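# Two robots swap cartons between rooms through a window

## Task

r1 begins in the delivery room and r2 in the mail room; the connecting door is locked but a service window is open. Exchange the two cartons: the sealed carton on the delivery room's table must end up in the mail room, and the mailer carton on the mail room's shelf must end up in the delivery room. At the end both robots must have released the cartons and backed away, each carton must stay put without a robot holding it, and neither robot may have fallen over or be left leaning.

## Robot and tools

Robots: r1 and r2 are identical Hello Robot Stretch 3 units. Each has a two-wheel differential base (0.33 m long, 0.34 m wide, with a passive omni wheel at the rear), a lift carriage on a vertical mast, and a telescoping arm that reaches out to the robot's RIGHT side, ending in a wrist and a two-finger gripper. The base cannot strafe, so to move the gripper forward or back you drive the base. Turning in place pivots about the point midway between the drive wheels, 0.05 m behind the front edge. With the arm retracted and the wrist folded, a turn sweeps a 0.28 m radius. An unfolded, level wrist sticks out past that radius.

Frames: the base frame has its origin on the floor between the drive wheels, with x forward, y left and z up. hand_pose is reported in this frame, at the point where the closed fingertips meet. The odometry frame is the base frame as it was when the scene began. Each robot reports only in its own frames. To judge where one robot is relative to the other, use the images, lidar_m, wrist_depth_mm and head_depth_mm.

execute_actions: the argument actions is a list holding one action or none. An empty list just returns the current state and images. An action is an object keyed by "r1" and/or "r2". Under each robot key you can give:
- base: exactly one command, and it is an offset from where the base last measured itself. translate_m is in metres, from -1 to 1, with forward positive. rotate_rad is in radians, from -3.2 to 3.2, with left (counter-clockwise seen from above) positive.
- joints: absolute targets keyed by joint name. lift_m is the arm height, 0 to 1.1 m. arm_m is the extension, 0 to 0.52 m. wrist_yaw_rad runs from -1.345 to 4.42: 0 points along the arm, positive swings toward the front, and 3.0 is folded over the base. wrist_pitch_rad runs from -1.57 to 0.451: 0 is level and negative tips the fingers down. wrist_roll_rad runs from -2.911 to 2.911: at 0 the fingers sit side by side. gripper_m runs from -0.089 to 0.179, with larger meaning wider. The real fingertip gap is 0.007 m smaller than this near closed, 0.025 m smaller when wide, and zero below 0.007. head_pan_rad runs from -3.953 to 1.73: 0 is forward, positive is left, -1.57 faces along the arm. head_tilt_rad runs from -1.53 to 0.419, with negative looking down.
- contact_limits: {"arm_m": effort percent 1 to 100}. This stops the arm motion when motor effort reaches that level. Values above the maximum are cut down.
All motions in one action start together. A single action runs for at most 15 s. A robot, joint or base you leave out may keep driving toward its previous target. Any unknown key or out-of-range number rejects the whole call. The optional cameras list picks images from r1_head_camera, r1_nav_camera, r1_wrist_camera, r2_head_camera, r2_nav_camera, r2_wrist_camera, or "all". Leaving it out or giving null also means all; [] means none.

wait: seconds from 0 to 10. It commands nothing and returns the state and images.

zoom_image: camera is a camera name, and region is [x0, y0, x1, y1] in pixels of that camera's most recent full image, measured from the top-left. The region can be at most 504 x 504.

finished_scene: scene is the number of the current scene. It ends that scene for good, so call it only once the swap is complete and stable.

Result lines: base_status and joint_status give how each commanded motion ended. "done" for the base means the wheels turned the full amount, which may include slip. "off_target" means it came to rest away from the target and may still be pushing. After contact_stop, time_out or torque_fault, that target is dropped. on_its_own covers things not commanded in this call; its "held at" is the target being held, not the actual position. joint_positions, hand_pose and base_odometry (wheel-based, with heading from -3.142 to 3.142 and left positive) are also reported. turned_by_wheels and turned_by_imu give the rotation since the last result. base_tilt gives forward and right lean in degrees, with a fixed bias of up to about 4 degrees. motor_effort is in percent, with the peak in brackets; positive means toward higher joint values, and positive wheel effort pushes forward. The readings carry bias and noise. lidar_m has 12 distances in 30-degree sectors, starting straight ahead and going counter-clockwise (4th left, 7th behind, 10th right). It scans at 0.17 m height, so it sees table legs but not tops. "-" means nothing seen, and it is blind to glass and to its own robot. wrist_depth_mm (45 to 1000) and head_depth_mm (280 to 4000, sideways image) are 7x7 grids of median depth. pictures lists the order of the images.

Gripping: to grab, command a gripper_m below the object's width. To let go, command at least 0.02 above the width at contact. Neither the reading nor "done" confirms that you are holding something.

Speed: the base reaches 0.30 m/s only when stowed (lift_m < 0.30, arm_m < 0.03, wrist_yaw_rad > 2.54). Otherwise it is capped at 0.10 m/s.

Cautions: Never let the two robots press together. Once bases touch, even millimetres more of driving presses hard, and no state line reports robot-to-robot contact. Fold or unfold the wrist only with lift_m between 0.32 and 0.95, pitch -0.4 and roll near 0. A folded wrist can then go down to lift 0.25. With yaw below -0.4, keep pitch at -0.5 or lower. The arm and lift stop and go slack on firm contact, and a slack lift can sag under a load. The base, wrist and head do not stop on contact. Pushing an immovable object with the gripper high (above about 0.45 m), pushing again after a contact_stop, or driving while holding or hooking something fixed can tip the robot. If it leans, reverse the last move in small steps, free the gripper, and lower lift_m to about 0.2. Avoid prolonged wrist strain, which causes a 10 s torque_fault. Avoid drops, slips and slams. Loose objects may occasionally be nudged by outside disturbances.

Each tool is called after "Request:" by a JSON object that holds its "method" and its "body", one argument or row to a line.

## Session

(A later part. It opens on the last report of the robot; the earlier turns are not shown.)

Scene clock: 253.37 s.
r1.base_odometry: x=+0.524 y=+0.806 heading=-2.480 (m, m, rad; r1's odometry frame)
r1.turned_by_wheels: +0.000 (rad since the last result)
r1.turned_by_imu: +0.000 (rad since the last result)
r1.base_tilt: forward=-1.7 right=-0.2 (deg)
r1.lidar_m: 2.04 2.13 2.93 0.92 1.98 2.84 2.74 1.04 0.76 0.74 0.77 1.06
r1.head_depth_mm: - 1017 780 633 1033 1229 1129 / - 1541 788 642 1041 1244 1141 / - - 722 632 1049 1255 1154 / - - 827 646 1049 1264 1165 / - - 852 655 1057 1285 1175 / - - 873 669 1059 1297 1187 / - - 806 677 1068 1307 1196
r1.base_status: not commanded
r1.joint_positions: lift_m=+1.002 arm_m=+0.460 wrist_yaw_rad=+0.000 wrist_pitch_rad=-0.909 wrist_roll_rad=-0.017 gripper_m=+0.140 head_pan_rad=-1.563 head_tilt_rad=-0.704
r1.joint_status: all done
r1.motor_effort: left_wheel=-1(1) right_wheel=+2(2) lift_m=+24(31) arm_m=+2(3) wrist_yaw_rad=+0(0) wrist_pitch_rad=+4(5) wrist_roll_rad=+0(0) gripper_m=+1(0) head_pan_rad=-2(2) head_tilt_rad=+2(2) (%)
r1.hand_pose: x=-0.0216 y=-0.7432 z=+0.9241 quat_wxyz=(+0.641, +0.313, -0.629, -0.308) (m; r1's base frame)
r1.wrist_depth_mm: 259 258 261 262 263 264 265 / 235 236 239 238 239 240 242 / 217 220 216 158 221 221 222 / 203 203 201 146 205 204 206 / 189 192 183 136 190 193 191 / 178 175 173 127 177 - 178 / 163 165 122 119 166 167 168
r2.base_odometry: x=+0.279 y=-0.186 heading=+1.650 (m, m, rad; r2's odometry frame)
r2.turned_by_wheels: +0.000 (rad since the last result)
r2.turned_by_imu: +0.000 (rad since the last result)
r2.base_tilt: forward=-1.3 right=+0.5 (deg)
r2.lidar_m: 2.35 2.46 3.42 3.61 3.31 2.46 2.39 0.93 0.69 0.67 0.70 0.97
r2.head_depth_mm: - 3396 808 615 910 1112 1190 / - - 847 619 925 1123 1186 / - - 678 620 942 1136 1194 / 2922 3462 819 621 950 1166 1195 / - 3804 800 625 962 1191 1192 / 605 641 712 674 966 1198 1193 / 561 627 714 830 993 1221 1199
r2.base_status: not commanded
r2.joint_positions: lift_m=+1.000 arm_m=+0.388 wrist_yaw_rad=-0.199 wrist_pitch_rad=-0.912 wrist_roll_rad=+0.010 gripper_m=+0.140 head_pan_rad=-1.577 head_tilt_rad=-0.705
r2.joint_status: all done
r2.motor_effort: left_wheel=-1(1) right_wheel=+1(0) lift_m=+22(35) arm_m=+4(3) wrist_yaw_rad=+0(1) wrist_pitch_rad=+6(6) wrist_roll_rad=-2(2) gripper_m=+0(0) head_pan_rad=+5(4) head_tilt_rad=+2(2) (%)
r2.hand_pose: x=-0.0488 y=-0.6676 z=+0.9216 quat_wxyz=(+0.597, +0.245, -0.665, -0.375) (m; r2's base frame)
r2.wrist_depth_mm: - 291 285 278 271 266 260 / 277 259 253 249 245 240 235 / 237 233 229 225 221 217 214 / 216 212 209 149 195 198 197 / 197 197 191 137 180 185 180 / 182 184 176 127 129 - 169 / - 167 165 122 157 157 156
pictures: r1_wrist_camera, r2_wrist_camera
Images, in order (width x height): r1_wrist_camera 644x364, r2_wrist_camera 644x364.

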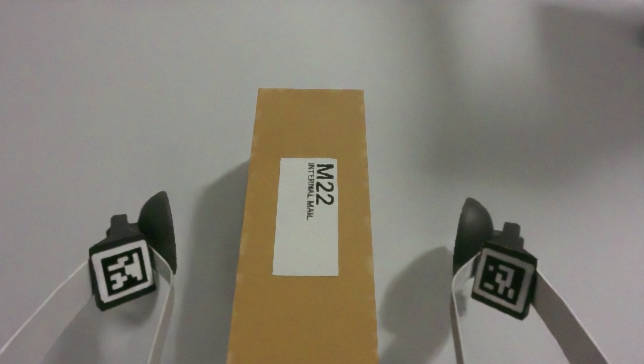

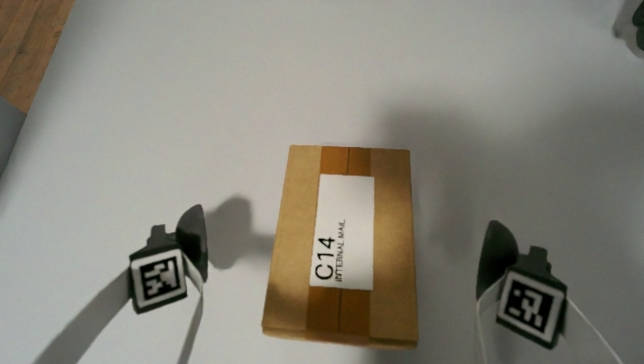

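Request:
{"method": "execute_actions", "body": {
  "actions": [
    {"r1":{"joints":{"gripper_m":0.018}},"r2":{"joints":{"gripper_m":0.022}}}
  ],
  "cameras": []
}}

Request:
{"method": "execute_actions", "body": {
  "actions": [
    {"r1":{"joints":{"lift_m":1.04}},"r2":{"joints":{"lift_m":1.04}}}
  ],
  "cameras": []
}}

Request:
{"method": "execute_actions", "body": {
  "actions": [
    {"r1":{"joints":{"arm_m":0.002}},"r2":{"joints":{"arm_m":0.003}}}
  ],
  "cameras": ["r2_wrist_camera","r1_wrist_camera"]
}}

Request:
{"method": "execute_actions", "body": {
  "actions": [
    {"r1":{"base":{"rotate_rad":2.27}},"r2":{"base":{"rotate_rad":1.61},"joints":{"lift_m":0.94}}}
  ],
  "cameras": []
}}

Request:
{"method": "execute_actions", "body": {
  "actions": [
    {"r1":{"base":{"translate_m":0.25}},"r2":{"base":{"translate_m":0.2},"joints":{"wrist_pitch_rad":-0.4,"wrist_yaw_rad":3.0}}}
  ],
  "cameras": []
}}

Request:
{"method": "execute_actions", "body": {
  "actions": [
    {"r1":{"base":{"translate_m":0.28}},"r2":{"base":{"translate_m":0.5},"joints":{"lift_m":0.295}}}
  ],
  "cameras": []
}}

Request:
{"method": "execute_actions", "body": {
  "actions": [
    {"r1":{"base":{"rotate_rad":0.87},"joints":{"lift_m":0.92}},"r2":{"base":{"translate_m":1}}}
  ],
  "cameras": []
}}

Request:
{"method": "execute_actions", "body": {
  "actions": [
    {"r1":{"joints":{"arm_m":0.45}},"r2":{"base":{"translate_m":1}}}
  ],
  "cameras": ["r1_head_camera","r1_wrist_camera"]
}}

Scene clock: 273.83 s.
r1.base_odometry: x=+0.524 y=+0.806 heading=-2.480 (m, m, rad; r1's odometry frame)
r1.turned_by_wheels: +0.000 (rad since the last result)
r1.turned_by_imu: +0.000 (rad since the last result)
r1.base_tilt: forward=-1.7 right=-0.2 (deg)
r1.lidar_m: 2.05 2.13 2.92 0.92 1.97 2.83 2.74 1.04 0.76 0.74 0.77 1.05
r1.head_depth_mm: - 1014 779 635 1032 1234 1127 / - 1554 797 640 1039 1236 1141 / - - 716 634 1047 1257 1151 / - - 834 645 1049 1268 1162 / - - 850 656 1056 1280 1179 / - - 875 668 1060 1291 1182 / - - 807 681 1075 1307 1196
r1.base_status: not commanded
r1.joint_positions: lift_m=+1.002 arm_m=+0.460 wrist_yaw_rad=+0.000 wrist_pitch_rad=-0.907 wrist_roll_rad=-0.017 gripper_m=+0.019 head_pan_rad=-1.563 head_tilt_rad=-0.704
r1.joint_status: all done
r1.motor_effort: left_wheel=+0(1) right_wheel=+1(2) lift_m=+24(24) arm_m=+2(2) wrist_yaw_rad=+0(0) wrist_pitch_rad=+3(4) wrist_roll_rad=+0(0) gripper_m=-18(89) head_pan_rad=-2(2) head_tilt_rad=+2(1) (%)
r1.hand_pose: x=-0.0216 y=-0.7437 z=+0.9244 quat_wxyz=(+0.641, +0.313, -0.630, -0.307) (m; r1's base frame)
r1.wrist_depth_mm: 263 259 261 266 266 265 267 / 237 238 239 242 239 241 243 / 217 218 219 158 222 223 224 / 202 203 201 146 204 205 206 / 188 190 138 136 191 192 192 / 177 177 130 127 175 179 179 / 164 167 163 120 168 168 168
r2.base_odometry: x=+0.279 y=-0.186 heading=+1.650 (m, m, rad; r2's odometry frame)
r2.turned_by_wheels: +0.000 (rad since the last result)
r2.turned_by_imu: +0.000 (rad since the last result)
r2.base_tilt: forward=-1.3 right=+0.4 (deg)
r2.lidar_m: 2.35 2.45 3.42 3.62 3.34 2.46 2.39 0.93 0.69 0.67 0.70 0.98
r2.head_depth_mm: - 3403 808 616 912 1110 1182 / - - 816 617 929 1128 1189 / - - 672 620 937 1141 1191 / 3002 3406 819 623 948 1163 1193 / - 3928 803 625 961 1183 1187 / 605 636 711 672 972 1201 1201 / 561 629 716 827 988 1216 1200
r2.base_status: not commanded
r2.joint_positions: lift_m=+1.000 arm_m=+0.388 wrist_yaw_rad=-0.199 wrist_pitch_rad=-0.912 wrist_roll_rad=+0.010 gripper_m=+0.023 head_pan_rad=-1.577 head_tilt_rad=-0.705
r2.joint_status: all done
r2.motor_effort: left_wheel=-2(1) right_wheel=+3(2) lift_m=+22(21) arm_m=+3(3) wrist_yaw_rad=+0(0) wrist_pitch_rad=+6(6) wrist_roll_rad=-2(2) gripper_m=-19(99) head_pan_rad=+4(4) head_tilt_rad=+2(2) (%)
r2.hand_pose: x=-0.0489 y=-0.6676 z=+0.9216 quat_wxyz=(+0.597, +0.245, -0.665, -0.375) (m; r2's base frame)
r2.wrist_depth_mm: - 290 284 277 272 267 261 / 275 259 254 249 243 240 235 / 237 233 229 225 220 218 214 / 216 213 209 148 195 199 196 / 198 195 194 137 138 184 181 / 182 181 173 127 127 170 169 / 169 168 165 122 158 158 157
pictures: none
No camera images: the call's "cameras" was empty. Leave "cameras" out to get every camera's image.

Scene clock: 275.00 s.
r1.base_odometry: x=+0.524 y=+0.806 heading=-2.480 (m, m, rad; r1's odometry frame)
r1.turned_by_wheels: +0.000 (rad since the last result)
r1.turned_by_imu: +0.000 (rad since the last result)
r1.base_tilt: forward=-1.8 right=-0.2 (deg)
r1.lidar_m: 2.04 2.13 2.92 0.92 1.98 2.84 2.74 1.04 0.76 0.74 0.77 1.05
r1.head_depth_mm: - 3724 779 633 1033 1235 1128 / - 3363 796 641 1040 1241 1141 / - - 709 634 1047 1251 1155 / - - 829 645 1049 1266 1168 / - - 857 655 1061 1282 1176 / - - 877 668 1064 1293 1187 / - - 808 679 1068 1307 1200
r1.base_status: not commanded
r1.joint_positions: lift_m=+1.040 arm_m=+0.460 wrist_yaw_rad=+0.000 wrist_pitch_rad=-0.915 wrist_roll_rad=-0.017 gripper_m=+0.019 head_pan_rad=-1.563 head_tilt_rad=-0.704
r1.joint_status: all done
r1.motor_effort: left_wheel=-1(1) right_wheel=+1(1) lift_m=+42(43) arm_m=+2(2) wrist_yaw_rad=+0(0) wrist_pitch_rad=+8(8) wrist_roll_rad=+0(0) gripper_m=-16(18) head_pan_rad=-2(2) head_tilt_rad=+2(2) (%)
r1.hand_pose: x=-0.0216 y=-0.7418 z=+0.9606 quat_wxyz=(+0.640, +0.315, -0.628, -0.310) (m; r1's base frame)
r1.wrist_depth_mm: 310 310 310 311 312 312 315 / 281 283 285 283 285 285 289 / 261 261 262 153 265 261 266 / 239 244 238 145 243 245 244 / 224 226 138 136 227 227 228 / 210 210 208 129 207 214 215 / 198 200 195 122 201 201 202
r2.base_odometry: x=+0.279 y=-0.186 heading=+1.650 (m, m, rad; r2's odometry frame)
r2.turned_by_wheels: +0.000 (rad since the last result)
r2.turned_by_imu: +0.000 (rad since the last result)
r2.base_tilt: forward=-1.3 right=+0.4 (deg)
r2.lidar_m: 2.35 2.46 3.40 3.62 3.32 2.46 2.40 0.93 0.69 0.67 0.70 0.98
r2.head_depth_mm: - 3606 811 617 916 1108 1190 / - 3417 775 618 928 1124 1190 / - - 657 621 935 1142 1188 / 3016 3346 819 621 949 1163 1191 / - - 804 624 964 1180 1208 / 604 639 711 672 980 1201 1193 / 558 627 716 827 988 1226 1203
r2.base_status: not commanded
r2.joint_positions: lift_m=+1.040 arm_m=+0.388 wrist_yaw_rad=-0.199 wrist_pitch_rad=-0.914 wrist_roll_rad=+0.010 gripper_m=+0.023 head_pan_rad=-1.577 head_tilt_rad=-0.705
r2.joint_status: all done
r2.motor_effort: left_wheel=-2(2) right_wheel=+1(2) lift_m=+40(38) arm_m=+3(3) wrist_yaw_rad=+0(0) wrist_pitch_rad=+6(7) wrist_roll_rad=-2(2) gripper_m=-19(19) head_pan_rad=+5(5) head_tilt_rad=+2(2) (%)
r2.hand_pose: x=-0.0488 y=-0.6672 z=+0.9607 quat_wxyz=(+0.597, +0.246, -0.665, -0.375) (m; r2's base frame)
r2.wrist_depth_mm: - 353 343 336 328 322 316 / - 310 307 302 295 289 284 / 286 282 278 273 268 264 258 / 256 258 252 147 236 241 238 / 239 237 234 136 137 223 219 / 221 218 - 127 127 207 205 / 206 203 200 123 191 192 190
pictures: none
No camera images: the call's "cameras" was empty. Leave "cameras" out to get every camera's image.

Scene clock: 279.57 s.
r1.base_odometry: x=+0.524 y=+0.806 heading=-2.480 (m, m, rad; r1's odometry frame)
r1.turned_by_wheels: +0.000 (rad since the last result)
r1.turned_by_imu: +0.000 (rad since the last result)
r1.base_tilt: forward=-1.7 right=-0.2 (deg)
r1.lidar_m: 2.05 2.13 2.91 0.92 1.97 2.83 2.74 1.04 0.76 0.74 0.77 1.05
r1.head_depth_mm: - 3452 - - - - 1101 / - 3867 - - - - 1118 / - - - - 406 1266 1147 / - - 836 646 1050 1268 1170 / - - 853 657 1054 1279 1177 / - - 877 670 1067 1294 1186 / - - 809 681 1069 1304 1199
r1.base_status: not commanded
r1.joint_positions: lift_m=+1.040 arm_m=+0.002 wrist_yaw_rad=+0.000 wrist_pitch_rad=-0.916 wrist_roll_rad=-0.017 gripper_m=+0.019 head_pan_rad=-1.563 head_tilt_rad=-0.704
r1.joint_status: all done
r1.motor_effort: left_wheel=-1(1) right_wheel=+1(2) lift_m=+41(41) arm_m=-2(3) wrist_yaw_rad=+0(0) wrist_pitch_rad=+8(8) wrist_roll_rad=+0(0) gripper_m=-18(17) head_pan_rad=-2(2) head_tilt_rad=+1(1) (%)
r1.hand_pose: x=-0.0216 y=-0.2841 z=+0.9604 quat_wxyz=(+0.640, +0.316, -0.628, -0.310) (m; r1's base frame)
r1.wrist_depth_mm: 331 326 329 329 329 327 322 / 728 713 727 662 698 682 685 / 922 865 850 152 890 838 833 / - - - 144 - - - / - - 137 136 - - - / - - - 129 - - - / - - - 123 - - -
r2.base_odometry: x=+0.279 y=-0.186 heading=+1.650 (m, m, rad; r2's odometry frame)
r2.turned_by_wheels: +0.000 (rad since the last result)
r2.turned_by_imu: +0.000 (rad since the last result)
r2.base_tilt: forward=-1.3 right=+0.5 (deg)
r2.lidar_m: 2.35 2.46 3.41 3.61 3.31 2.46 2.39 0.93 0.69 0.67 0.70 0.98
r2.head_depth_mm: - 3523 - - - - 1160 / 3146 3613 - - - - - / 2949 3662 - 600 - - 1147 / 2973 3340 822 623 945 1169 1197 / - - 802 624 966 1180 1191 / 603 640 712 673 975 1202 1197 / 560 629 715 827 991 1227 1193
r2.base_status: not commanded
r2.joint_positions: lift_m=+1.040 arm_m=+0.003 wrist_yaw_rad=-0.199 wrist_pitch_rad=-0.915 wrist_roll_rad=+0.010 gripper_m=+0.023 head_pan_rad=-1.577 head_tilt_rad=-0.705
r2.joint_status: all done
r2.motor_effort: left_wheel=-1(1) right_wheel=+2(2) lift_m=+40(40) arm_m=-2(3) wrist_yaw_rad=-1(0) wrist_pitch_rad=+7(7) wrist_roll_rad=-2(2) gripper_m=-19(19) head_pan_rad=+5(5) head_tilt_rad=+2(2) (%)
r2.hand_pose: x=-0.0488 y=-0.2827 z=+0.9606 quat_wxyz=(+0.597, +0.246, -0.665, -0.375) (m; r2's base frame)
r2.wrist_depth_mm: 432 354 344 338 331 325 317 / 492 315 309 304 305 307 317 / 584 308 322 669 722 790 827 / 758 786 861 146 883 - - / - - - 136 137 - - / - - - 127 127 - - / - - - 123 951 956 958
pictures: r1_wrist_camera, r2_wrist_camera
Images, in order (width x height): r1_wrist_camera 644x364, r2_wrist_camera 644x364.

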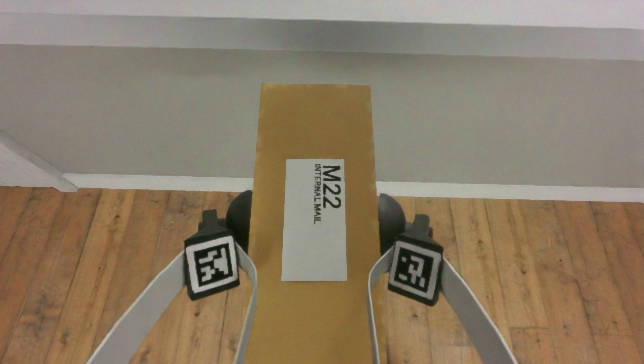

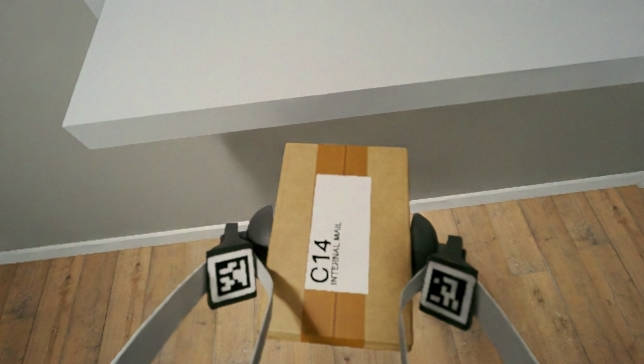

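Scene clock: 284.10 s.
r1.base_odometry: x=+0.524 y=+0.806 heading=-0.210 (m, m, rad; r1's odometry frame)
r1.turned_by_wheels: +2.270 (rad since the last result)
r1.turned_by_imu: +2.276 (rad since the last result)
r1.base_tilt: forward=-1.8 right=-0.3 (deg)
r1.lidar_m: 1.13 2.76 1.79 0.91 0.74 0.74 0.81 1.25 2.04 2.25 3.58 0.92
r1.head_depth_mm: 1812 1981 - - - - 1106 / 1937 2152 - - - - 1115 / 2082 2356 - - 407 1291 1149 / 2260 2595 2705 2039 1629 1355 1167 / 2475 2839 2782 2066 1655 1377 1178 / 2744 3208 2865 2121 1680 1392 1184 / 3049 3530 2940 2161 1708 1416 1200
r1.base_status: done
r1.joint_positions: lift_m=+1.040 arm_m=+0.002 wrist_yaw_rad=+0.000 wrist_pitch_rad=-0.916 wrist_roll_rad=-0.017 gripper_m=+0.019 head_pan_rad=-1.563 head_tilt_rad=-0.704
r1.joint_status: not commanded
r1.motor_effort: left_wheel=-2(7) right_wheel=+2(7) lift_m=+41(41) arm_m=-2(2) wrist_yaw_rad=-1(0) wrist_pitch_rad=+8(8) wrist_roll_rad=+0(0) gripper_m=-16(18) head_pan_rad=-2(2) head_tilt_rad=+1(2) (%)
r1.hand_pose: x=-0.0216 y=-0.2841 z=+0.9604 quat_wxyz=(+0.640, +0.316, -0.628, -0.310) (m; r1's base frame)
r1.wrist_depth_mm: - - - - - - - / - - - - - - - / - - - 153 - - - / - - - 145 - - - / - - 137 136 - - - / - - - 128 - - - / - - - 123 - - -
r2.base_odometry: x=+0.279 y=-0.186 heading=-3.024 (m, m, rad; r2's odometry frame)
r2.turned_by_wheels: +1.610 (rad since the last result)
r2.turned_by_imu: +1.594 (rad since the last result)
r2.base_tilt: forward=-1.4 right=+0.5 (deg)
r2.lidar_m: 3.63 3.16 2.44 2.00 0.89 0.68 0.67 0.71 1.03 2.35 2.49 3.60
r2.head_depth_mm: 1936 2187 2389 2013 - - - / 1975 2196 2418 2031 1723 - - / 1988 2240 2480 2032 1693 - - / 2019 2253 2434 2029 1648 1385 1209 / 2042 2302 2490 2036 1638 1387 1207 / 2052 2294 2503 2051 1646 1390 1196 / 2099 2359 2565 2071 1672 1378 1202
r2.base_status: done
r2.joint_positions: lift_m=+0.940 arm_m=+0.003 wrist_yaw_rad=-0.199 wrist_pitch_rad=-0.915 wrist_roll_rad=+0.010 gripper_m=+0.023 head_pan_rad=-1.577 head_tilt_rad=-0.705
r2.joint_status: all done
r2.motor_effort: left_wheel=-2(7) right_wheel=+3(5) lift_m=+23(35) arm_m=-3(3) wrist_yaw_rad=-1(1) wrist_pitch_rad=+7(7) wrist_roll_rad=-2(2) gripper_m=-19(19) head_pan_rad=+5(6) head_tilt_rad=+2(2) (%)
r2.hand_pose: x=-0.0488 y=-0.2827 z=+0.8613 quat_wxyz=(+0.597, +0.246, -0.665, -0.375) (m; r2's base frame)
r2.wrist_depth_mm: - - - - - - 708 / - - - - - - 722 / - - - - - - 735 / - - - 147 - - 744 / - - - 136 137 - 757 / - - - 127 127 941 761 / 929 933 905 123 871 886 775
pictures: none
No camera images: the call's "cameras" was empty. Leave "cameras" out to get every camera's image.

Scene clock: 288.00 s.
r1.base_odometry: x=+0.769 y=+0.754 heading=-0.210 (m, m, rad; r1's odometry frame)
r1.turned_by_wheels: +0.000 (rad since the last result)
r1.turned_by_imu: +0.001 (rad since the last result)
r1.base_tilt: forward=-1.8 right=-0.3 (deg)
r1.lidar_m: 0.88 2.60 2.24 1.14 0.94 0.93 1.03 1.58 2.21 2.43 0.74 1.18
r1.head_depth_mm: 1951 2118 - - - - 1100 / 2085 2301 - - - - 1112 / 2246 2524 - - 406 1302 1148 / 2443 2809 2732 2036 1644 1353 1163 / 2669 3033 2832 2080 1657 1369 1174 / 2975 3394 2840 2104 1673 1390 1186 / 3123 3347 2908 2147 1696 1120 1181
r1.base_status: done
r1.joint_positions: lift_m=+1.040 arm_m=+0.002 wrist_yaw_rad=+0.000 wrist_pitch_rad=-0.916 wrist_roll_rad=-0.017 gripper_m=+0.019 head_pan_rad=-1.563 head_tilt_rad=-0.704
r1.joint_status: not commanded
r1.motor_effort: left_wheel=-1(5) right_wheel=+2(8) lift_m=+41(41) arm_m=-2(2) wrist_yaw_rad=+0(0) wrist_pitch_rad=+8(8) wrist_roll_rad=+0(0) gripper_m=-17(17) head_pan_rad=-2(2) head_tilt_rad=+1(2) (%)
r1.hand_pose: x=-0.0216 y=-0.2841 z=+0.9604 quat_wxyz=(+0.640, +0.316, -0.628, -0.310) (m; r1's base frame)
r1.wrist_depth_mm: - - - - - - - / - - - - - - - / 711 - - 154 - - - / - - - 144 - - - / - - 137 136 - - - / - - - 129 - - - / - - - 123 - - -
r2.base_odometry: x=+0.081 y=-0.209 heading=-3.024 (m, m, rad; r2's odometry frame)
r2.turned_by_wheels: +0.000 (rad since the last result)
r2.turned_by_imu: -0.001 (rad since the last result)
r2.base_tilt: forward=-1.2 right=+0.5 (deg)
r2.lidar_m: 3.41 3.17 2.42 2.37 1.16 0.89 0.87 0.92 1.33 2.36 2.51 3.49
r2.head_depth_mm: 1958 2187 2408 2039 - - 1162 / 1976 2202 2454 2027 1691 - - / 2020 2238 2445 2028 1682 - - / 2050 2273 2465 2034 1708 - 1146 / 2051 2336 2546 2052 1706 - 1175 / 2060 2341 2585 2068 1651 1423 1189 / 2121 2369 2600 2040 1653 1393 1202
r2.base_status: done
r2.joint_positions: lift_m=+0.940 arm_m=+0.003 wrist_yaw_rad=+2.998 wrist_pitch_rad=-0.430 wrist_roll_rad=+0.010 gripper_m=+0.023 head_pan_rad=-1.577 head_tilt_rad=-0.705
r2.joint_status: all done
r2.motor_effort: left_wheel=-2(5) right_wheel=+1(6) lift_m=+23(22) arm_m=-3(3) wrist_yaw_rad=+1(1) wrist_pitch_rad=+14(13) wrist_roll_rad=-2(2) gripper_m=-19(19) head_pan_rad=+5(4) head_tilt_rad=+2(2) (%)
r2.hand_pose: x=+0.0106 y=+0.0724 z=+0.9504 quat_wxyz=(+0.201, +0.703, +0.100, +0.675) (m; r2's base frame)
r2.wrist_depth_mm: - - - - - - - / - - - - - - - / - - - - - - - / - - - 147 - - - / - - - 136 137 - - / - - - 127 127 - - / - - - 123 - - -
pictures: none
No camera images: the call's "cameras" was empty. Leave "cameras" out to get every camera's image.

Scene clock: 294.70 s.
r1.base_odometry: x=+1.043 y=+0.695 heading=-0.210 (m, m, rad; r1's odometry frame)
r1.turned_by_wheels: +0.000 (rad since the last result)
r1.turned_by_imu: +0.001 (rad since the last result)
r1.base_tilt: forward=-1.7 right=-0.3 (deg)
r1.lidar_m: 0.60 2.42 2.40 1.41 1.15 1.15 1.26 1.95 2.38 2.62 0.59 0.75
r1.head_depth_mm: 2104 2305 - - - - 1103 / 2263 2468 - - - - 1112 / 2449 2779 - - 406 1302 1140 / 2629 3022 2705 2041 1640 1357 1159 / 2911 3334 2827 2067 863 1048 1155 / 3143 3484 2854 2103 734 1389 1189 / 2993 3184 2977 890 700 1341 1202
r1.base_status: done
r1.joint_positions: lift_m=+1.040 arm_m=+0.002 wrist_yaw_rad=+0.000 wrist_pitch_rad=-0.916 wrist_roll_rad=-0.017 gripper_m=+0.019 head_pan_rad=-1.563 head_tilt_rad=-0.704
r1.joint_status: not commanded
r1.motor_effort: left_wheel=-1(6) right_wheel=+3(8) lift_m=+41(41) arm_m=-2(2) wrist_yaw_rad=+0(0) wrist_pitch_rad=+8(8) wrist_roll_rad=+0(0) gripper_m=-16(17) head_pan_rad=-2(2) head_tilt_rad=+1(1) (%)
r1.hand_pose: x=-0.0216 y=-0.2841 z=+0.9604 quat_wxyz=(+0.640, +0.316, -0.628, -0.310) (m; r1's base frame)
r1.wrist_depth_mm: 502 514 - - - - - / 463 467 - - - - - / 422 441 690 153 - - - / 406 - 787 143 - - - / - - 137 136 - - - / - - - 129 - - - / - - - 123 - - -
r2.base_odometry: x=-0.416 y=-0.268 heading=-3.024 (m, m, rad; r2's odometry frame)
r2.turned_by_wheels: +0.000 (rad since the last result)
r2.turned_by_imu: -0.001 (rad since the last result)
r2.base_tilt: forward=-1.3 right=+0.5 (deg)
r2.lidar_m: 2.94 3.09 2.37 2.34 1.79 1.40 1.37 1.45 2.09 2.40 2.54 2.99
r2.head_depth_mm: 2001 2225 2466 2004 1639 1378 1181 / 2017 2259 2455 2032 1644 1370 1189 / 2041 2269 2461 2028 1644 1388 1191 / 2064 2298 2507 2041 1660 1385 1195 / 2095 2346 2538 2055 1660 1387 1204 / 2145 2371 2608 2054 1642 1389 1197 / 2139 2401 2596 2028 1669 1399 1198
r2.base_status: done
r2.joint_positions: lift_m=+0.295 arm_m=+0.003 wrist_yaw_rad=+2.999 wrist_pitch_rad=-0.429 wrist_roll_rad=+0.010 gripper_m=+0.023 head_pan_rad=-1.577 head_tilt_rad=-0.705
r2.joint_status: all done
r2.motor_effort: left_wheel=-2(4) right_wheel=+1(6) lift_m=+22(22) arm_m=-2(2) wrist_yaw_rad=+2(1) wrist_pitch_rad=+14(14) wrist_roll_rad=-2(2) gripper_m=-19(18) head_pan_rad=+5(4) head_tilt_rad=+2(2) (%)
r2.hand_pose: x=+0.0105 y=+0.0724 z=+0.3054 quat_wxyz=(+0.200, +0.703, +0.100, +0.675) (m; r2's base frame)
r2.wrist_depth_mm: - - - - - - - / - - - - - - - / - - - 977 966 975 959 / 747 751 744 147 672 736 742 / 613 609 - 136 137 603 598 / 512 514 - 128 127 500 499 / 452 - - 121 412 433 431
pictures: none
No camera images: the call's "cameras" was empty. Leave "cameras" out to get every camera's image.

Scene clock: 299.80 s.
r1.base_odometry: x=+1.043 y=+0.695 heading=+0.660 (m, m, rad; r1's odometry frame)
r1.turned_by_wheels: +0.870 (rad since the last result)
r1.turned_by_imu: +0.871 (rad since the last result)
r1.base_tilt: forward=-1.7 right=-0.3 (deg)
r1.lidar_m: 2.40 1.65 1.19 1.15 1.19 1.61 2.38 2.46 0.59 1.28 0.60 2.50
r1.head_depth_mm: 2629 2881 1051 800 701 - - / 2633 1596 1079 816 689 - - / 2644 1647 1098 829 701 - 1133 / 2629 1703 1126 844 732 1361 1160 / 2596 1762 1155 857 726 1341 1166 / 2646 2917 1184 873 735 992 1156 / 2655 2945 2917 917 746 1362 1200
r1.base_status: done
r1.joint_positions: lift_m=+0.920 arm_m=+0.002 wrist_yaw_rad=+0.000 wrist_pitch_rad=-0.916 wrist_roll_rad=-0.017 gripper_m=+0.019 head_pan_rad=-1.563 head_tilt_rad=-0.704
r1.joint_status: all done
r1.motor_effort: left_wheel=-1(7) right_wheel=+2(8) lift_m=+25(34) arm_m=-2(2) wrist_yaw_rad=+0(0) wrist_pitch_rad=+8(8) wrist_roll_rad=+0(0) gripper_m=-17(17) head_pan_rad=-2(2) head_tilt_rad=+2(2) (%)
r1.hand_pose: x=-0.0216 y=-0.2841 z=+0.8410 quat_wxyz=(+0.640, +0.316, -0.628, -0.310) (m; r1's base frame)
r1.wrist_depth_mm: 337 336 337 339 340 339 343 / 405 392 386 323 396 396 408 / - - - 154 - 542 - / - 767 - 144 - - - / - - 138 136 - - - / 980 933 947 129 954 966 - / 906 917 883 123 907 935 924
r2.base_odometry: x=-1.409 y=-0.385 heading=-3.024 (m, m, rad; r2's odometry frame)
r2.turned_by_wheels: +0.000 (rad since the last result)
r2.turned_by_imu: -0.002 (rad since the last result)
r2.base_tilt: forward=-1.3 right=+0.5 (deg)
r2.lidar_m: 1.94 2.06 2.33 2.28 2.40 2.41 2.37 2.51 2.52 2.46 2.58 1.99
r2.head_depth_mm: 2038 2290 2498 2001 1628 1376 1191 / 2078 2304 2507 2027 1643 1381 1186 / 2125 2339 2593 2040 1651 1376 1193 / 2128 2398 2568 2048 1662 1392 1192 / 2153 2426 2607 2053 1653 1386 1201 / 2170 2433 2594 2045 1652 1396 1202 / 2197 2453 2658 2076 1672 1388 1195
r2.base_status: done
r2.joint_positions: lift_m=+0.295 arm_m=+0.003 wrist_yaw_rad=+2.999 wrist_pitch_rad=-0.429 wrist_roll_rad=+0.010 gripper_m=+0.023 head_pan_rad=-1.577 head_tilt_rad=-0.705
r2.joint_status: not commanded
r2.motor_effort: left_wheel=-1(8) right_wheel=+2(6) lift_m=+22(22) arm_m=-2(3) wrist_yaw_rad=+1(2) wrist_pitch_rad=+14(14) wrist_roll_rad=-2(1) gripper_m=-19(19) head_pan_rad=+4(4) head_tilt_rad=+2(2) (%)
r2.hand_pose: x=+0.0104 y=+0.0724 z=+0.3054 quat_wxyz=(+0.200, +0.703, +0.100, +0.675) (m; r2's base frame)
r2.wrist_depth_mm: - - - - - - - / - - - - - - - / - - - 970 973 959 954 / 757 749 749 146 683 749 732 / 605 608 - 136 137 596 590 / 510 520 - 127 128 500 503 / 450 - - 121 413 434 434
pictures: none
No camera images: the call's "cameras" was empty. Leave "cameras" out to get every camera's image.

Scene clock: 304.90 s.
r1.base_odometry: x=+1.043 y=+0.695 heading=+0.660 (m, m, rad; r1's odometry frame)
r1.turned_by_wheels: +0.000 (rad since the last result)
r1.turned_by_imu: +0.000 (rad since the last result)
r1.base_tilt: forward=-1.7 right=-0.3 (deg)
r1.lidar_m: 2.40 1.65 1.20 1.15 1.18 1.61 2.38 2.46 0.59 1.28 0.60 2.50
r1.head_depth_mm: 2633 2898 - 796 702 1314 1102 / 2641 2803 1028 812 712 1329 1137 / 2651 2827 - 776 723 1341 1151 / 2633 1715 1135 839 733 1359 1170 / 2673 1775 1152 855 725 1342 1168 / 2629 2939 1186 871 733 988 1163 / 2639 2990 2941 917 744 1368 1199
r1.base_status: not commanded
r1.joint_positions: lift_m=+0.920 arm_m=+0.450 wrist_yaw_rad=+0.000 wrist_pitch_rad=-0.916 wrist_roll_rad=-0.017 gripper_m=+0.019 head_pan_rad=-1.563 head_tilt_rad=-0.704
r1.joint_status: all done
r1.motor_effort: left_wheel=-2(2) right_wheel=+3(2) lift_m=+25(25) arm_m=+2(1) wrist_yaw_rad=+0(0) wrist_pitch_rad=+8(8) wrist_roll_rad=+0(0) gripper_m=-17(16) head_pan_rad=-2(2) head_tilt_rad=+1(1) (%)
r1.hand_pose: x=-0.0216 y=-0.7316 z=+0.8410 quat_wxyz=(+0.640, +0.316, -0.628, -0.310) (m; r1's base frame)
r1.wrist_depth_mm: 329 332 336 337 342 344 342 / 306 306 307 309 310 313 311 / 280 283 281 154 285 286 290 / 260 260 260 145 265 266 265 / 244 246 137 136 244 246 246 / 228 230 225 129 226 233 231 / 215 216 213 123 217 217 218
r2.base_odometry: x=-2.402 y=-0.503 heading=-3.024 (m, m, rad; r2's odometry frame)
r2.turned_by_wheels: +0.000 (rad since the last result)
r2.turned_by_imu: -0.002 (rad since the last result)
r2.base_tilt: forward=-1.3 right=+0.5 (deg)
r2.lidar_m: 0.94 1.00 1.44 2.21 2.35 3.38 3.36 3.39 2.59 2.54 1.25 0.96
r2.head_depth_mm: 2095 2326 2536 2035 1642 1372 1189 / 2138 2359 2555 2017 1639 1389 1188 / 2145 2404 2531 2039 1629 1381 1195 / 2155 2439 2616 2031 1673 1381 1194 / 2184 2465 2651 2047 1647 1389 1187 / 2232 2450 2564 2080 1666 1386 1198 / 2012 2086 2115 1970 1650 1388 1201
r2.base_status: done
r2.joint_positions: lift_m=+0.295 arm_m=+0.003 wrist_yaw_rad=+2.999 wrist_pitch_rad=-0.429 wrist_roll_rad=+0.010 gripper_m=+0.023 head_pan_rad=-1.577 head_tilt_rad=-0.705
r2.joint_status: not commanded
r2.motor_effort: left_wheel=-2(10) right_wheel=+1(6) lift_m=+22(22) arm_m=-2(2) wrist_yaw_rad=+2(0) wrist_pitch_rad=+14(14) wrist_roll_rad=-2(2) gripper_m=-19(19) head_pan_rad=+4(5) head_tilt_rad=+2(2) (%)
r2.hand_pose: x=+0.0104 y=+0.0724 z=+0.3054 quat_wxyz=(+0.200, +0.703, +0.100, +0.675) (m; r2's base frame)
r2.wrist_depth_mm: - - - - - - - / - - - - - - - / - - - 987 978 955 937 / 756 759 756 146 675 747 735 / 605 607 - 136 137 598 593 / 513 520 - 127 127 505 502 / 448 - - 121 415 430 434
pictures: r1_head_camera (sideways: a quarter turn clockwise sets it upright), r1_wrist_camera
Images, in order (width x height): r1_head_camera 896x504, r1_wrist_camera 644x364.

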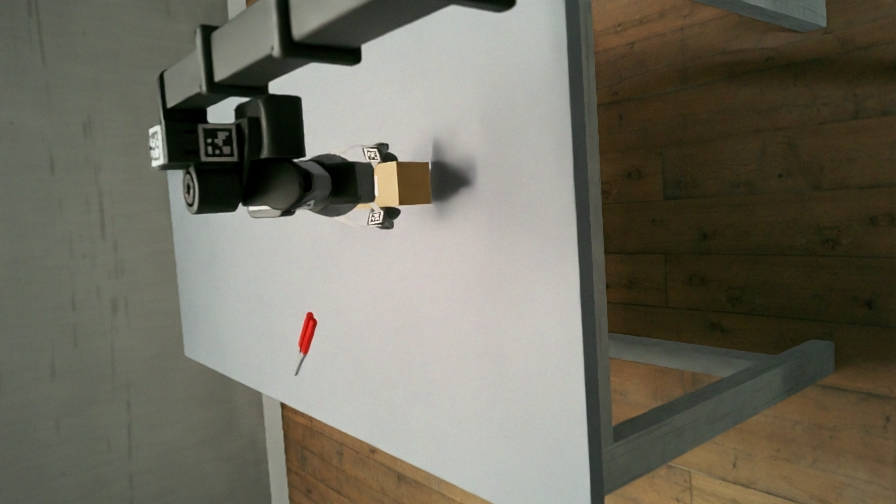

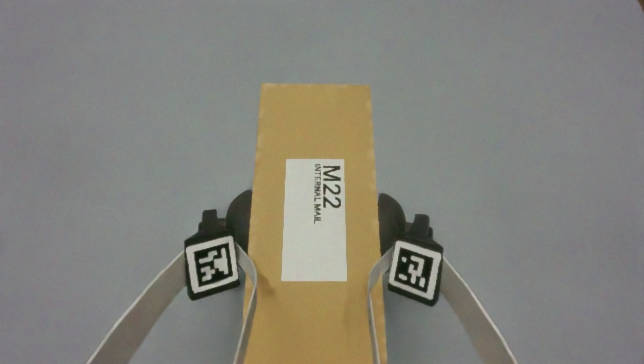

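Request:
{"method": "execute_actions", "body": {
  "actions": [
    {"r1":{"joints":{"lift_m":0.865}},"r2":{"base":{"rotate_rad":1.52},"joints":{"lift_m":0.91}}}
  ],
  "cameras": []
}}

Request:
{"method": "execute_actions", "body": {
  "actions": [
    {"r1":{"joints":{"gripper_m":0.14}},"r2":{"joints":{"wrist_yaw_rad":0}}}
  ],
  "cameras": []
}}

Request:
{"method": "execute_actions", "body": {
  "actions": [
    {"r1":{"joints":{"lift_m":0.95,"arm_m":0.002}},"r2":{"joints":{"wrist_pitch_rad":-0.9,"arm_m":0.42}}}
  ],
  "cameras": []
}}

Request:
{"method": "execute_actions", "body": {
  "actions": [
    {"r2":{"joints":{"lift_m":0.864}}}
  ],
  "cameras": ["r2_head_camera"]
}}

Request:
{"method": "execute_actions", "body": {
  "actions": [
    {"r2":{"joints":{"gripper_m":0.14}}}
  ],
  "cameras": []
}}

Request:
{"method": "execute_actions", "body": {
  "actions": [
    {"r2":{"joints":{"lift_m":0.94,"arm_m":0.003}}}
  ],
  "cameras": ["r2_head_camera","r1_head_camera"]
}}

Scene clock: 321.70 s.
r1.base_odometry: x=+1.043 y=+0.695 heading=+0.660 (m, m, rad; r1's odometry frame)
r1.turned_by_wheels: +0.000 (rad since the last result)
r1.turned_by_imu: -0.001 (rad since the last result)
r1.base_tilt: forward=-1.8 right=-0.3 (deg)
r1.lidar_m: 2.40 1.64 1.19 1.15 1.19 1.61 2.38 2.45 0.59 1.28 0.60 2.51
r1.head_depth_mm: 2621 2905 1158 - 729 1313 1107 / 2621 1725 954 811 715 1333 1140 / 2641 1749 - 784 723 1338 1148 / 2656 1712 1134 840 733 1355 1165 / 2650 1778 1151 857 725 1342 1166 / 2633 2905 1190 870 735 991 1157 / 2649 2902 2946 916 745 1366 1199
r1.base_status: not commanded
r1.joint_positions: lift_m=+0.865 arm_m=+0.450 wrist_yaw_rad=+0.000 wrist_pitch_rad=-0.904 wrist_roll_rad=-0.017 gripper_m=+0.019 head_pan_rad=-1.563 head_tilt_rad=-0.704
r1.joint_status: all done
r1.motor_effort: left_wheel=-1(1) right_wheel=+2(2) lift_m=+22(26) arm_m=+2(2) wrist_yaw_rad=+0(0) wrist_pitch_rad=+2(8) wrist_roll_rad=+0(0) gripper_m=-17(18) head_pan_rad=-2(2) head_tilt_rad=+2(1) (%)
r1.hand_pose: x=-0.0216 y=-0.7343 z=+0.7879 quat_wxyz=(+0.642, +0.312, -0.630, -0.306) (m; r1's base frame)
r1.wrist_depth_mm: 264 265 265 267 266 269 273 / 241 240 239 242 245 246 247 / 222 222 221 158 225 226 226 / 205 206 202 148 206 207 208 / 189 190 138 137 192 193 195 / 177 179 174 129 175 182 182 / 168 167 164 120 168 170 169
r2.base_odometry: x=-2.402 y=-0.503 heading=-1.504 (m, m, rad; r2's odometry frame)
r2.turned_by_wheels: +1.520 (rad since the last result)
r2.turned_by_imu: +1.505 (rad since the last result)
r2.base_tilt: forward=-1.3 right=+0.6 (deg)
r2.lidar_m: 2.22 2.32 3.18 3.35 3.48 2.61 2.54 1.31 0.97 0.94 0.99 1.37
r2.head_depth_mm: 769 857 962 836 691 - - / 776 864 971 836 712 - - / 783 873 972 840 718 - - / 785 882 981 839 717 - - / 791 891 989 846 721 - 1146 / 797 890 1006 847 722 1391 1204 / 808 903 1026 1171 1355 1385 1199
r2.base_status: done
r2.joint_positions: lift_m=+0.910 arm_m=+0.003 wrist_yaw_rad=+2.999 wrist_pitch_rad=-0.429 wrist_roll_rad=+0.010 gripper_m=+0.023 head_pan_rad=-1.577 head_tilt_rad=-0.704
r2.joint_status: all done
r2.motor_effort: left_wheel=-2(8) right_wheel=+2(7) lift_m=+40(44) arm_m=-3(2) wrist_yaw_rad=+1(1) wrist_pitch_rad=+14(14) wrist_roll_rad=-1(2) gripper_m=-19(19) head_pan_rad=+5(5) head_tilt_rad=+2(2) (%)
r2.hand_pose: x=+0.0104 y=+0.0725 z=+0.9198 quat_wxyz=(+0.200, +0.703, +0.100, +0.675) (m; r2's base frame)
r2.wrist_depth_mm: - - - - - - - / - - - - - - - / - - - - - - - / - - - 147 - - - / - - - 136 137 - - / - - - 127 127 - - / - - - 122 - - -
pictures: none
No camera images: the call's "cameras" was empty. Leave "cameras" out to get every camera's image.

Scene clock: 324.17 s.
r1.base_odometry: x=+1.043 y=+0.695 heading=+0.660 (m, m, rad; r1's odometry frame)
r1.turned_by_wheels: +0.000 (rad since the last result)
r1.turned_by_imu: +0.000 (rad since the last result)
r1.base_tilt: forward=-1.8 right=-0.2 (deg)
r1.lidar_m: 2.41 1.65 1.20 1.14 1.18 1.60 2.38 2.47 0.59 1.28 0.60 2.50
r1.head_depth_mm: 2626 2922 1154 - 727 1307 1105 / 2646 1719 955 810 713 1337 1145 / 2643 1747 - 793 722 1344 1149 / 2648 1703 1126 825 731 1355 1169 / 2665 1768 1156 857 724 1336 1167 / 2657 2910 1181 870 734 993 1156 / 2635 2986 2959 918 745 1369 1207
r1.base_status: not commanded
r1.joint_positions: lift_m=+0.865 arm_m=+0.450 wrist_yaw_rad=+0.000 wrist_pitch_rad=-0.908 wrist_roll_rad=-0.017 gripper_m=+0.140 head_pan_rad=-1.563 head_tilt_rad=-0.704
r1.joint_status: all done
r1.motor_effort: left_wheel=-2(2) right_wheel=+2(2) lift_m=+23(24) arm_m=+2(2) wrist_yaw_rad=+0(0) wrist_pitch_rad=+4(4) wrist_roll_rad=+0(0) gripper_m=+1(84) head_pan_rad=-2(2) head_tilt_rad=+2(2) (%)
r1.hand_pose: x=-0.0216 y=-0.7335 z=+0.7873 quat_wxyz=(+0.641, +0.313, -0.630, -0.308) (m; r1's base frame)
r1.wrist_depth_mm: 263 260 262 267 268 268 265 / 237 237 239 240 241 242 242 / 219 220 220 158 222 223 224 / 203 203 202 146 206 207 209 / 189 193 188 137 190 196 192 / 179 176 175 128 178 - 181 / 165 166 162 120 166 168 169
r2.base_odometry: x=-2.402 y=-0.503 heading=-1.504 (m, m, rad; r2's odometry frame)
r2.turned_by_wheels: +0.000 (rad since the last result)
r2.turned_by_imu: +0.000 (rad since the last result)
r2.base_tilt: forward=-1.2 right=+0.5 (deg)
r2.lidar_m: 2.22 2.31 3.22 3.34 3.50 2.61 2.54 1.31 0.97 0.94 0.99 1.37
r2.head_depth_mm: 770 862 964 832 694 - - / 778 868 965 838 693 - - / 779 875 969 839 - - - / 790 877 981 843 738 1379 1194 / 793 886 990 846 719 1387 1189 / 797 891 1000 847 722 1382 1197 / 806 901 1026 1167 1343 1390 1198
r2.base_status: not commanded
r2.joint_positions: lift_m=+0.910 arm_m=+0.003 wrist_yaw_rad=+0.002 wrist_pitch_rad=-0.429 wrist_roll_rad=+0.010 gripper_m=+0.023 head_pan_rad=-1.577 head_tilt_rad=-0.704
r2.joint_status: all done
r2.motor_effort: left_wheel=-2(1) right_wheel=+2(2) lift_m=+40(40) arm_m=-3(3) wrist_yaw_rad=-1(0) wrist_pitch_rad=+14(14) wrist_roll_rad=-2(1) gripper_m=-19(19) head_pan_rad=+5(6) head_tilt_rad=+2(2) (%)
r2.hand_pose: x=-0.0211 y=-0.3712 z=+0.9198 quat_wxyz=(+0.688, +0.151, -0.694, -0.151) (m; r2's base frame)
r2.wrist_depth_mm: 671 656 641 624 609 588 571 / 735 716 703 675 660 637 628 / 827 800 651 647 635 631 627 / 909 851 494 147 448 489 480 / - 398 408 136 137 394 394 / - - - 127 127 341 337 / - - - 123 - - -
pictures: none
No camera images: the call's "cameras" was empty. Leave "cameras" out to get every camera's image.

Scene clock: 328.67 s.
r1.base_odometry: x=+1.043 y=+0.695 heading=+0.660 (m, m, rad; r1's odometry frame)
r1.turned_by_wheels: +0.000 (rad since the last result)
r1.turned_by_imu: +0.000 (rad since the last result)
r1.base_tilt: forward=-1.8 right=-0.3 (deg)
r1.lidar_m: 2.40 1.65 1.20 1.15 1.18 1.61 2.38 2.46 0.59 1.28 0.60 2.51
r1.head_depth_mm: 2647 2892 1055 824 - - - / 2629 1594 1076 814 - - - / 2621 1651 1104 795 719 1371 1134 / 2642 1708 1129 844 733 1387 1159 / 2650 1791 1157 856 725 1347 1169 / 2671 2908 1182 870 735 990 1160 / 2623 2955 2960 919 747 1363 1198
r1.base_status: not commanded
r1.joint_positions: lift_m=+0.950 arm_m=+0.002 wrist_yaw_rad=+0.000 wrist_pitch_rad=-0.909 wrist_roll_rad=-0.017 gripper_m=+0.140 head_pan_rad=-1.563 head_tilt_rad=-0.704
r1.joint_status: all done
r1.motor_effort: left_wheel=-1(1) right_wheel=+2(2) lift_m=+40(43) arm_m=-2(1) wrist_yaw_rad=-1(0) wrist_pitch_rad=+4(4) wrist_roll_rad=+0(0) gripper_m=+0(0) head_pan_rad=-2(2) head_tilt_rad=+1(1) (%)
r1.hand_pose: x=-0.0216 y=-0.2856 z=+0.8714 quat_wxyz=(+0.641, +0.313, -0.629, -0.308) (m; r1's base frame)
r1.wrist_depth_mm: 378 382 386 387 386 389 402 / 362 364 363 359 363 355 359 / - - - - - 504 - / - - - - - - - / - - - - - - - / - 968 - - - - - / 877 907 953 970 948 924 960
r2.base_odometry: x=-2.402 y=-0.503 heading=-1.504 (m, m, rad; r2's odometry frame)
r2.turned_by_wheels: +0.000 (rad since the last result)
r2.turned_by_imu: +0.000 (rad since the last result)
r2.base_tilt: forward=-1.3 right=+0.5 (deg)
r2.lidar_m: 2.22 2.32 3.21 3.35 3.51 2.61 2.54 1.31 0.97 0.94 0.98 1.37
r2.head_depth_mm: 770 843 - 811 694 1381 1187 / 774 838 992 841 714 1376 1186 / 781 846 - 786 716 1380 1188 / 786 875 979 840 717 1387 1193 / 794 889 987 844 723 1397 1196 / 800 893 1001 843 721 1389 1205 / 802 903 1023 1164 1349 1403 1201
r2.base_status: not commanded
r2.joint_positions: lift_m=+0.910 arm_m=+0.420 wrist_yaw_rad=+0.000 wrist_pitch_rad=-0.914 wrist_roll_rad=+0.010 gripper_m=+0.023 head_pan_rad=-1.577 head_tilt_rad=-0.704
r2.joint_status: all done
r2.motor_effort: left_wheel=-1(2) right_wheel=+2(3) lift_m=+40(40) arm_m=+3(4) wrist_yaw_rad=+0(1) wrist_pitch_rad=+6(13) wrist_roll_rad=-2(2) gripper_m=-19(19) head_pan_rad=+3(5) head_tilt_rad=+2(2) (%)
r2.hand_pose: x=-0.0216 y=-0.7020 z=+0.8307 quat_wxyz=(+0.631, +0.311, -0.637, -0.314) (m; r2's base frame)
r2.wrist_depth_mm: 347 331 323 314 307 299 294 / 394 325 317 313 306 299 294 / 299 293 286 283 277 274 268 / 270 266 262 146 245 250 247 / 248 245 244 136 137 231 227 / 229 226 - 127 127 214 211 / 212 211 208 123 198 199 197
pictures: none
No camera images: the call's "cameras" was empty. Leave "cameras" out to get every camera's image.

Scene clock: 329.90 s.
r1.base_odometry: x=+1.043 y=+0.695 heading=+0.660 (m, m, rad; r1's odometry frame)
r1.turned_by_wheels: +0.000 (rad since the last result)
r1.turned_by_imu: +0.000 (rad since the last result)
r1.base_tilt: forward=-1.8 right=-0.3 (deg)
r1.lidar_m: 2.41 1.65 1.20 1.15 1.18 1.61 2.38 2.46 0.59 1.28 0.60 2.51
r1.head_depth_mm: 2615 2896 1056 824 - - - / 2646 1603 1082 813 - - - / 2628 1656 1104 796 719 1384 1135 / 2645 1713 1124 846 733 1393 1170 / 2658 1768 1156 857 727 1338 1165 / 2615 2901 1182 873 736 992 1154 / 2681 2973 2921 918 747 1368 1204
r1.base_status: not commanded
r1.joint_positions: lift_m=+0.950 arm_m=+0.002 wrist_yaw_rad=+0.000 wrist_pitch_rad=-0.909 wrist_roll_rad=-0.017 gripper_m=+0.140 head_pan_rad=-1.563 head_tilt_rad=-0.704
r1.joint_status: not commanded
r1.motor_effort: left_wheel=-1(1) right_wheel=+2(2) lift_m=+40(40) arm_m=-2(2) wrist_yaw_rad=+0(0) wrist_pitch_rad=+4(5) wrist_roll_rad=+0(0) gripper_m=+0(0) head_pan_rad=-3(2) head_tilt_rad=+1(1) (%)
r1.hand_pose: x=-0.0216 y=-0.2856 z=+0.8714 quat_wxyz=(+0.641, +0.313, -0.629, -0.308) (m; r1's base frame)
r1.wrist_depth_mm: 382 382 388 389 387 388 399 / 360 363 359 361 360 364 363 / - - - - - 503 - / - - - - - - - / - - - - - - - / - 976 963 - - - - / 935 959 951 933 939 933 960
r2.base_odometry: x=-2.402 y=-0.503 heading=-1.504 (m, m, rad; r2's odometry frame)
r2.turned_by_wheels: +0.000 (rad since the last result)
r2.turned_by_imu: +0.000 (rad since the last result)
r2.base_tilt: forward=-1.2 right=+0.6 (deg)
r2.lidar_m: 2.21 2.32 3.20 3.33 3.51 2.62 2.54 1.30 0.97 0.94 0.98 1.37
r2.head_depth_mm: 768 857 931 - 693 1369 1187 / 776 853 - 838 713 1377 1195 / 781 870 - 783 717 1380 1185 / 789 881 977 830 720 1388 1190 / 792 886 989 847 722 1382 1199 / 798 893 1000 847 720 1387 1203 / 805 901 1021 1166 1349 1400 1199
r2.base_status: not commanded
r2.joint_positions: lift_m=+0.864 arm_m=+0.420 wrist_yaw_rad=+0.000 wrist_pitch_rad=-0.915 wrist_roll_rad=+0.010 gripper_m=+0.023 head_pan_rad=-1.577 head_tilt_rad=-0.704
r2.joint_status: all done
r2.motor_effort: left_wheel=-3(3) right_wheel=+2(2) lift_m=+22(30) arm_m=+3(3) wrist_yaw_rad=+0(1) wrist_pitch_rad=+7(7) wrist_roll_rad=-2(2) gripper_m=-19(19) head_pan_rad=+5(5) head_tilt_rad=+2(2) (%)
r2.hand_pose: x=-0.0216 y=-0.7019 z=+0.7853 quat_wxyz=(+0.631, +0.311, -0.637, -0.314) (m; r2's base frame)
r2.wrist_depth_mm: 303 292 285 279 272 267 264 / 265 260 254 250 245 240 236 / 240 234 231 226 222 219 215 / 217 214 210 147 196 200 197 / 199 196 195 136 137 185 183 / 183 183 - 127 128 172 170 / 170 169 167 123 159 159 158
pictures: r2_head_camera (sideways: a quarter turn clockwise sets it upright)
Images, in order (width x height): r2_head_camera 896x504.

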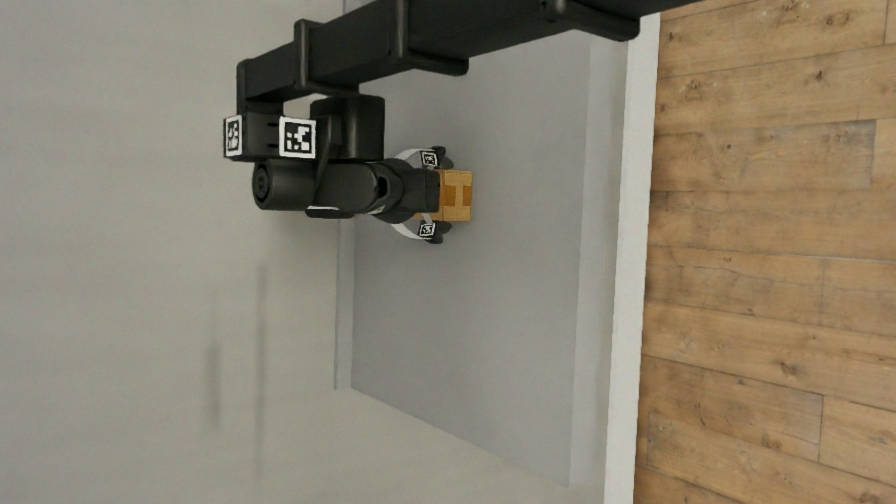

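Scene clock: 331.57 s.
r1.base_odometry: x=+1.043 y=+0.695 heading=+0.660 (m, m, rad; r1's odometry frame)
r1.turned_by_wheels: +0.000 (rad since the last result)
r1.turned_by_imu: +0.000 (rad since the last result)
r1.base_tilt: forward=-1.8 right=-0.3 (deg)
r1.lidar_m: 2.40 1.65 1.19 1.15 1.18 1.61 2.38 2.46 0.59 1.28 0.60 2.50
r1.head_depth_mm: 2627 2908 1058 825 - - - / 2598 1600 1082 813 - - - / 2663 1656 1105 794 719 1374 1132 / 2611 1716 1131 845 732 1379 1162 / 2631 1766 1158 856 725 1341 1166 / 2643 2925 1183 875 736 992 1155 / 2657 2964 2931 916 747 1368 1198
r1.base_status: not commanded
r1.joint_positions: lift_m=+0.950 arm_m=+0.002 wrist_yaw_rad=+0.000 wrist_pitch_rad=-0.909 wrist_roll_rad=-0.017 gripper_m=+0.140 head_pan_rad=-1.563 head_tilt_rad=-0.704
r1.joint_status: not commanded
r1.motor_effort: left_wheel=-2(2) right_wheel=+2(2) lift_m=+40(40) arm_m=-2(2) wrist_yaw_rad=+0(0) wrist_pitch_rad=+4(5) wrist_roll_rad=+0(0) gripper_m=+0(0) head_pan_rad=-1(2) head_tilt_rad=+1(2) (%)
r1.hand_pose: x=-0.0216 y=-0.2856 z=+0.8714 quat_wxyz=(+0.641, +0.313, -0.629, -0.308) (m; r1's base frame)
r1.wrist_depth_mm: 384 387 389 381 386 387 398 / 359 364 363 361 357 360 364 / - - - - - 508 - / - - - - - - - / - - - - - - - / - 993 978 971 - - - / 948 946 937 935 957 937 921
r2.base_odometry: x=-2.402 y=-0.503 heading=-1.504 (m, m, rad; r2's odometry frame)
r2.turned_by_wheels: +0.000 (rad since the last result)
r2.turned_by_imu: +0.000 (rad since the last result)
r2.base_tilt: forward=-1.3 right=+0.4 (deg)
r2.lidar_m: 2.22 2.32 3.20 3.35 3.50 2.61 2.54 1.30 0.97 0.94 0.99 1.37
r2.head_depth_mm: 772 860 937 - 691 1374 1190 / 776 855 - 835 714 1376 1185 / 780 874 - 786 721 1379 1192 / 787 882 981 815 718 1384 1191 / 794 887 984 848 720 1387 1189 / 796 895 1000 844 722 1393 1189 / 811 903 1022 1169 1351 1391 1195
r2.base_status: not commanded
r2.joint_positions: lift_m=+0.864 arm_m=+0.420 wrist_yaw_rad=+0.000 wrist_pitch_rad=-0.914 wrist_roll_rad=+0.010 gripper_m=+0.140 head_pan_rad=-1.577 head_tilt_rad=-0.704
r2.joint_status: all done
r2.motor_effort: left_wheel=-2(3) right_wheel=+2(2) lift_m=+22(22) arm_m=+3(3) wrist_yaw_rad=+0(0) wrist_pitch_rad=+6(7) wrist_roll_rad=-2(2) gripper_m=+0(94) head_pan_rad=+5(5) head_tilt_rad=+2(2) (%)
r2.hand_pose: x=-0.0216 y=-0.7021 z=+0.7854 quat_wxyz=(+0.632, +0.311, -0.637, -0.314) (m; r2's base frame)
r2.wrist_depth_mm: 301 293 285 280 274 268 262 / 266 261 256 250 246 241 237 / 240 235 232 227 224 220 216 / 217 213 210 151 197 201 197 / 199 200 193 139 182 187 183 / 185 185 177 129 169 - 170 / - 168 166 124 159 158 158
pictures: none
No camera images: the call's "cameras" was empty. Leave "cameras" out to get every camera's image.

Scene clock: 335.83 s.
r1.base_odometry: x=+1.043 y=+0.695 heading=+0.660 (m, m, rad; r1's odometry frame)
r1.turned_by_wheels: +0.000 (rad since the last result)
r1.turned_by_imu: +0.000 (rad since the last result)
r1.base_tilt: forward=-1.7 right=-0.3 (deg)
r1.lidar_m: 2.40 1.65 1.20 1.15 1.18 1.60 2.38 2.46 0.59 1.28 0.60 2.50
r1.head_depth_mm: 2626 2894 1055 827 - - - / 2655 1601 1083 816 - - - / 2638 1652 1101 799 721 1376 1135 / 2613 1717 1131 841 734 1395 1168 / 2645 1777 1157 855 726 1349 1170 / 2682 2910 1185 872 733 991 1156 / 2634 2963 2950 915 748 1366 1195
r1.base_status: not commanded
r1.joint_positions: lift_m=+0.950 arm_m=+0.002 wrist_yaw_rad=+0.000 wrist_pitch_rad=-0.909 wrist_roll_rad=-0.017 gripper_m=+0.140 head_pan_rad=-1.563 head_tilt_rad=-0.704
r1.joint_status: not commanded
r1.motor_effort: left_wheel=-2(1) right_wheel=+2(2) lift_m=+40(40) arm_m=-2(2) wrist_yaw_rad=+0(0) wrist_pitch_rad=+5(4) wrist_roll_rad=+0(0) gripper_m=+0(0) head_pan_rad=-2(2) head_tilt_rad=+2(1) (%)
r1.hand_pose: x=-0.0216 y=-0.2856 z=+0.8714 quat_wxyz=(+0.641, +0.313, -0.629, -0.308) (m; r1's base frame)
r1.wrist_depth_mm: 381 378 382 388 386 385 404 / 363 360 363 358 363 362 360 / - - - - - 506 - / - - - - - - - / - - - - - - - / - 985 988 972 - - - / 920 955 913 962 966 961 952
r2.base_odometry: x=-2.402 y=-0.503 heading=-1.504 (m, m, rad; r2's odometry frame)
r2.turned_by_wheels: +0.000 (rad since the last result)
r2.turned_by_imu: +0.000 (rad since the last result)
r2.base_tilt: forward=-1.1 right=+0.7 (deg)
r2.lidar_m: 2.21 2.31 3.20 3.35 3.49 2.62 2.54 1.30 0.97 0.94 0.98 1.37
r2.head_depth_mm: 770 857 965 833 - - - / 772 865 972 835 704 - - / 780 875 973 793 716 - - / 790 879 978 840 716 1417 1161 / 797 887 984 845 720 1409 1199 / 799 894 1002 844 722 1389 1197 / 802 903 1022 1171 1349 1395 1197
r2.base_status: not commanded
r2.joint_positions: lift_m=+0.940 arm_m=+0.003 wrist_yaw_rad=+0.000 wrist_pitch_rad=-0.912 wrist_roll_rad=+0.010 gripper_m=+0.140 head_pan_rad=-1.577 head_tilt_rad=-0.704
r2.joint_status: all done
r2.motor_effort: left_wheel=-1(2) right_wheel=+1(1) lift_m=+39(39) arm_m=-3(3) wrist_yaw_rad=+1(1) wrist_pitch_rad=+6(6) wrist_roll_rad=-2(2) gripper_m=+0(0) head_pan_rad=+4(5) head_tilt_rad=+2(2) (%)
r2.hand_pose: x=-0.0216 y=-0.2860 z=+0.8609 quat_wxyz=(+0.632, +0.310, -0.638, -0.313) (m; r2's base frame)
r2.wrist_depth_mm: 835 422 408 397 389 381 371 / - 377 366 358 351 342 336 / - - - - - - - / - - - - - - - / - - - - - - - / - - 966 960 951 - 941 / 957 919 922 899 893 872 862
pictures: r1_head_camera (sideways: a quarter turn clockwise sets it upright), r2_head_camera (sideways: a quarter turn clockwise sets it upright)
Images, in order (width x height): r1_head_camera 896x504, r2_head_camera 896x504.

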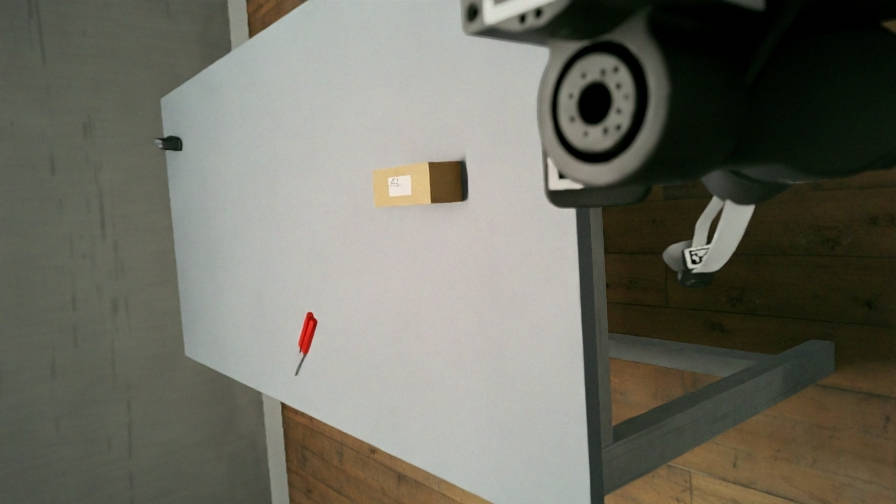

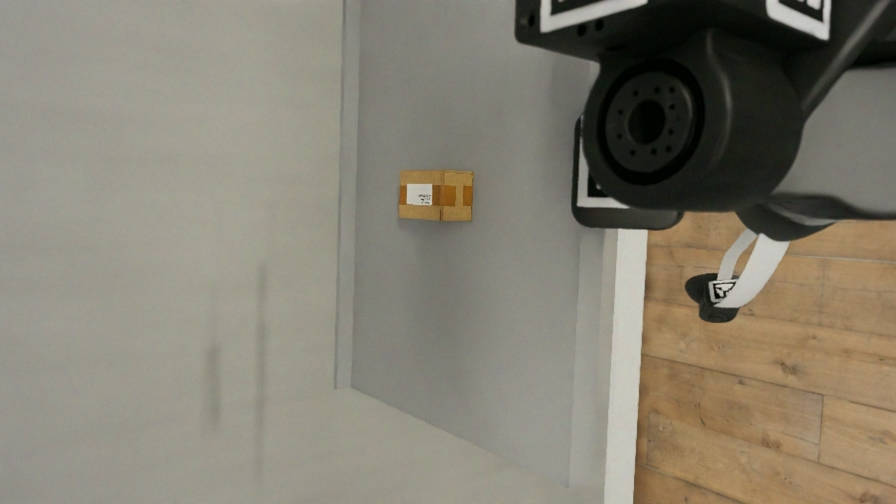

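Request:
{"method": "finished_scene", "body": {
  "scene": 2
}}

The scene is finished: the task was done.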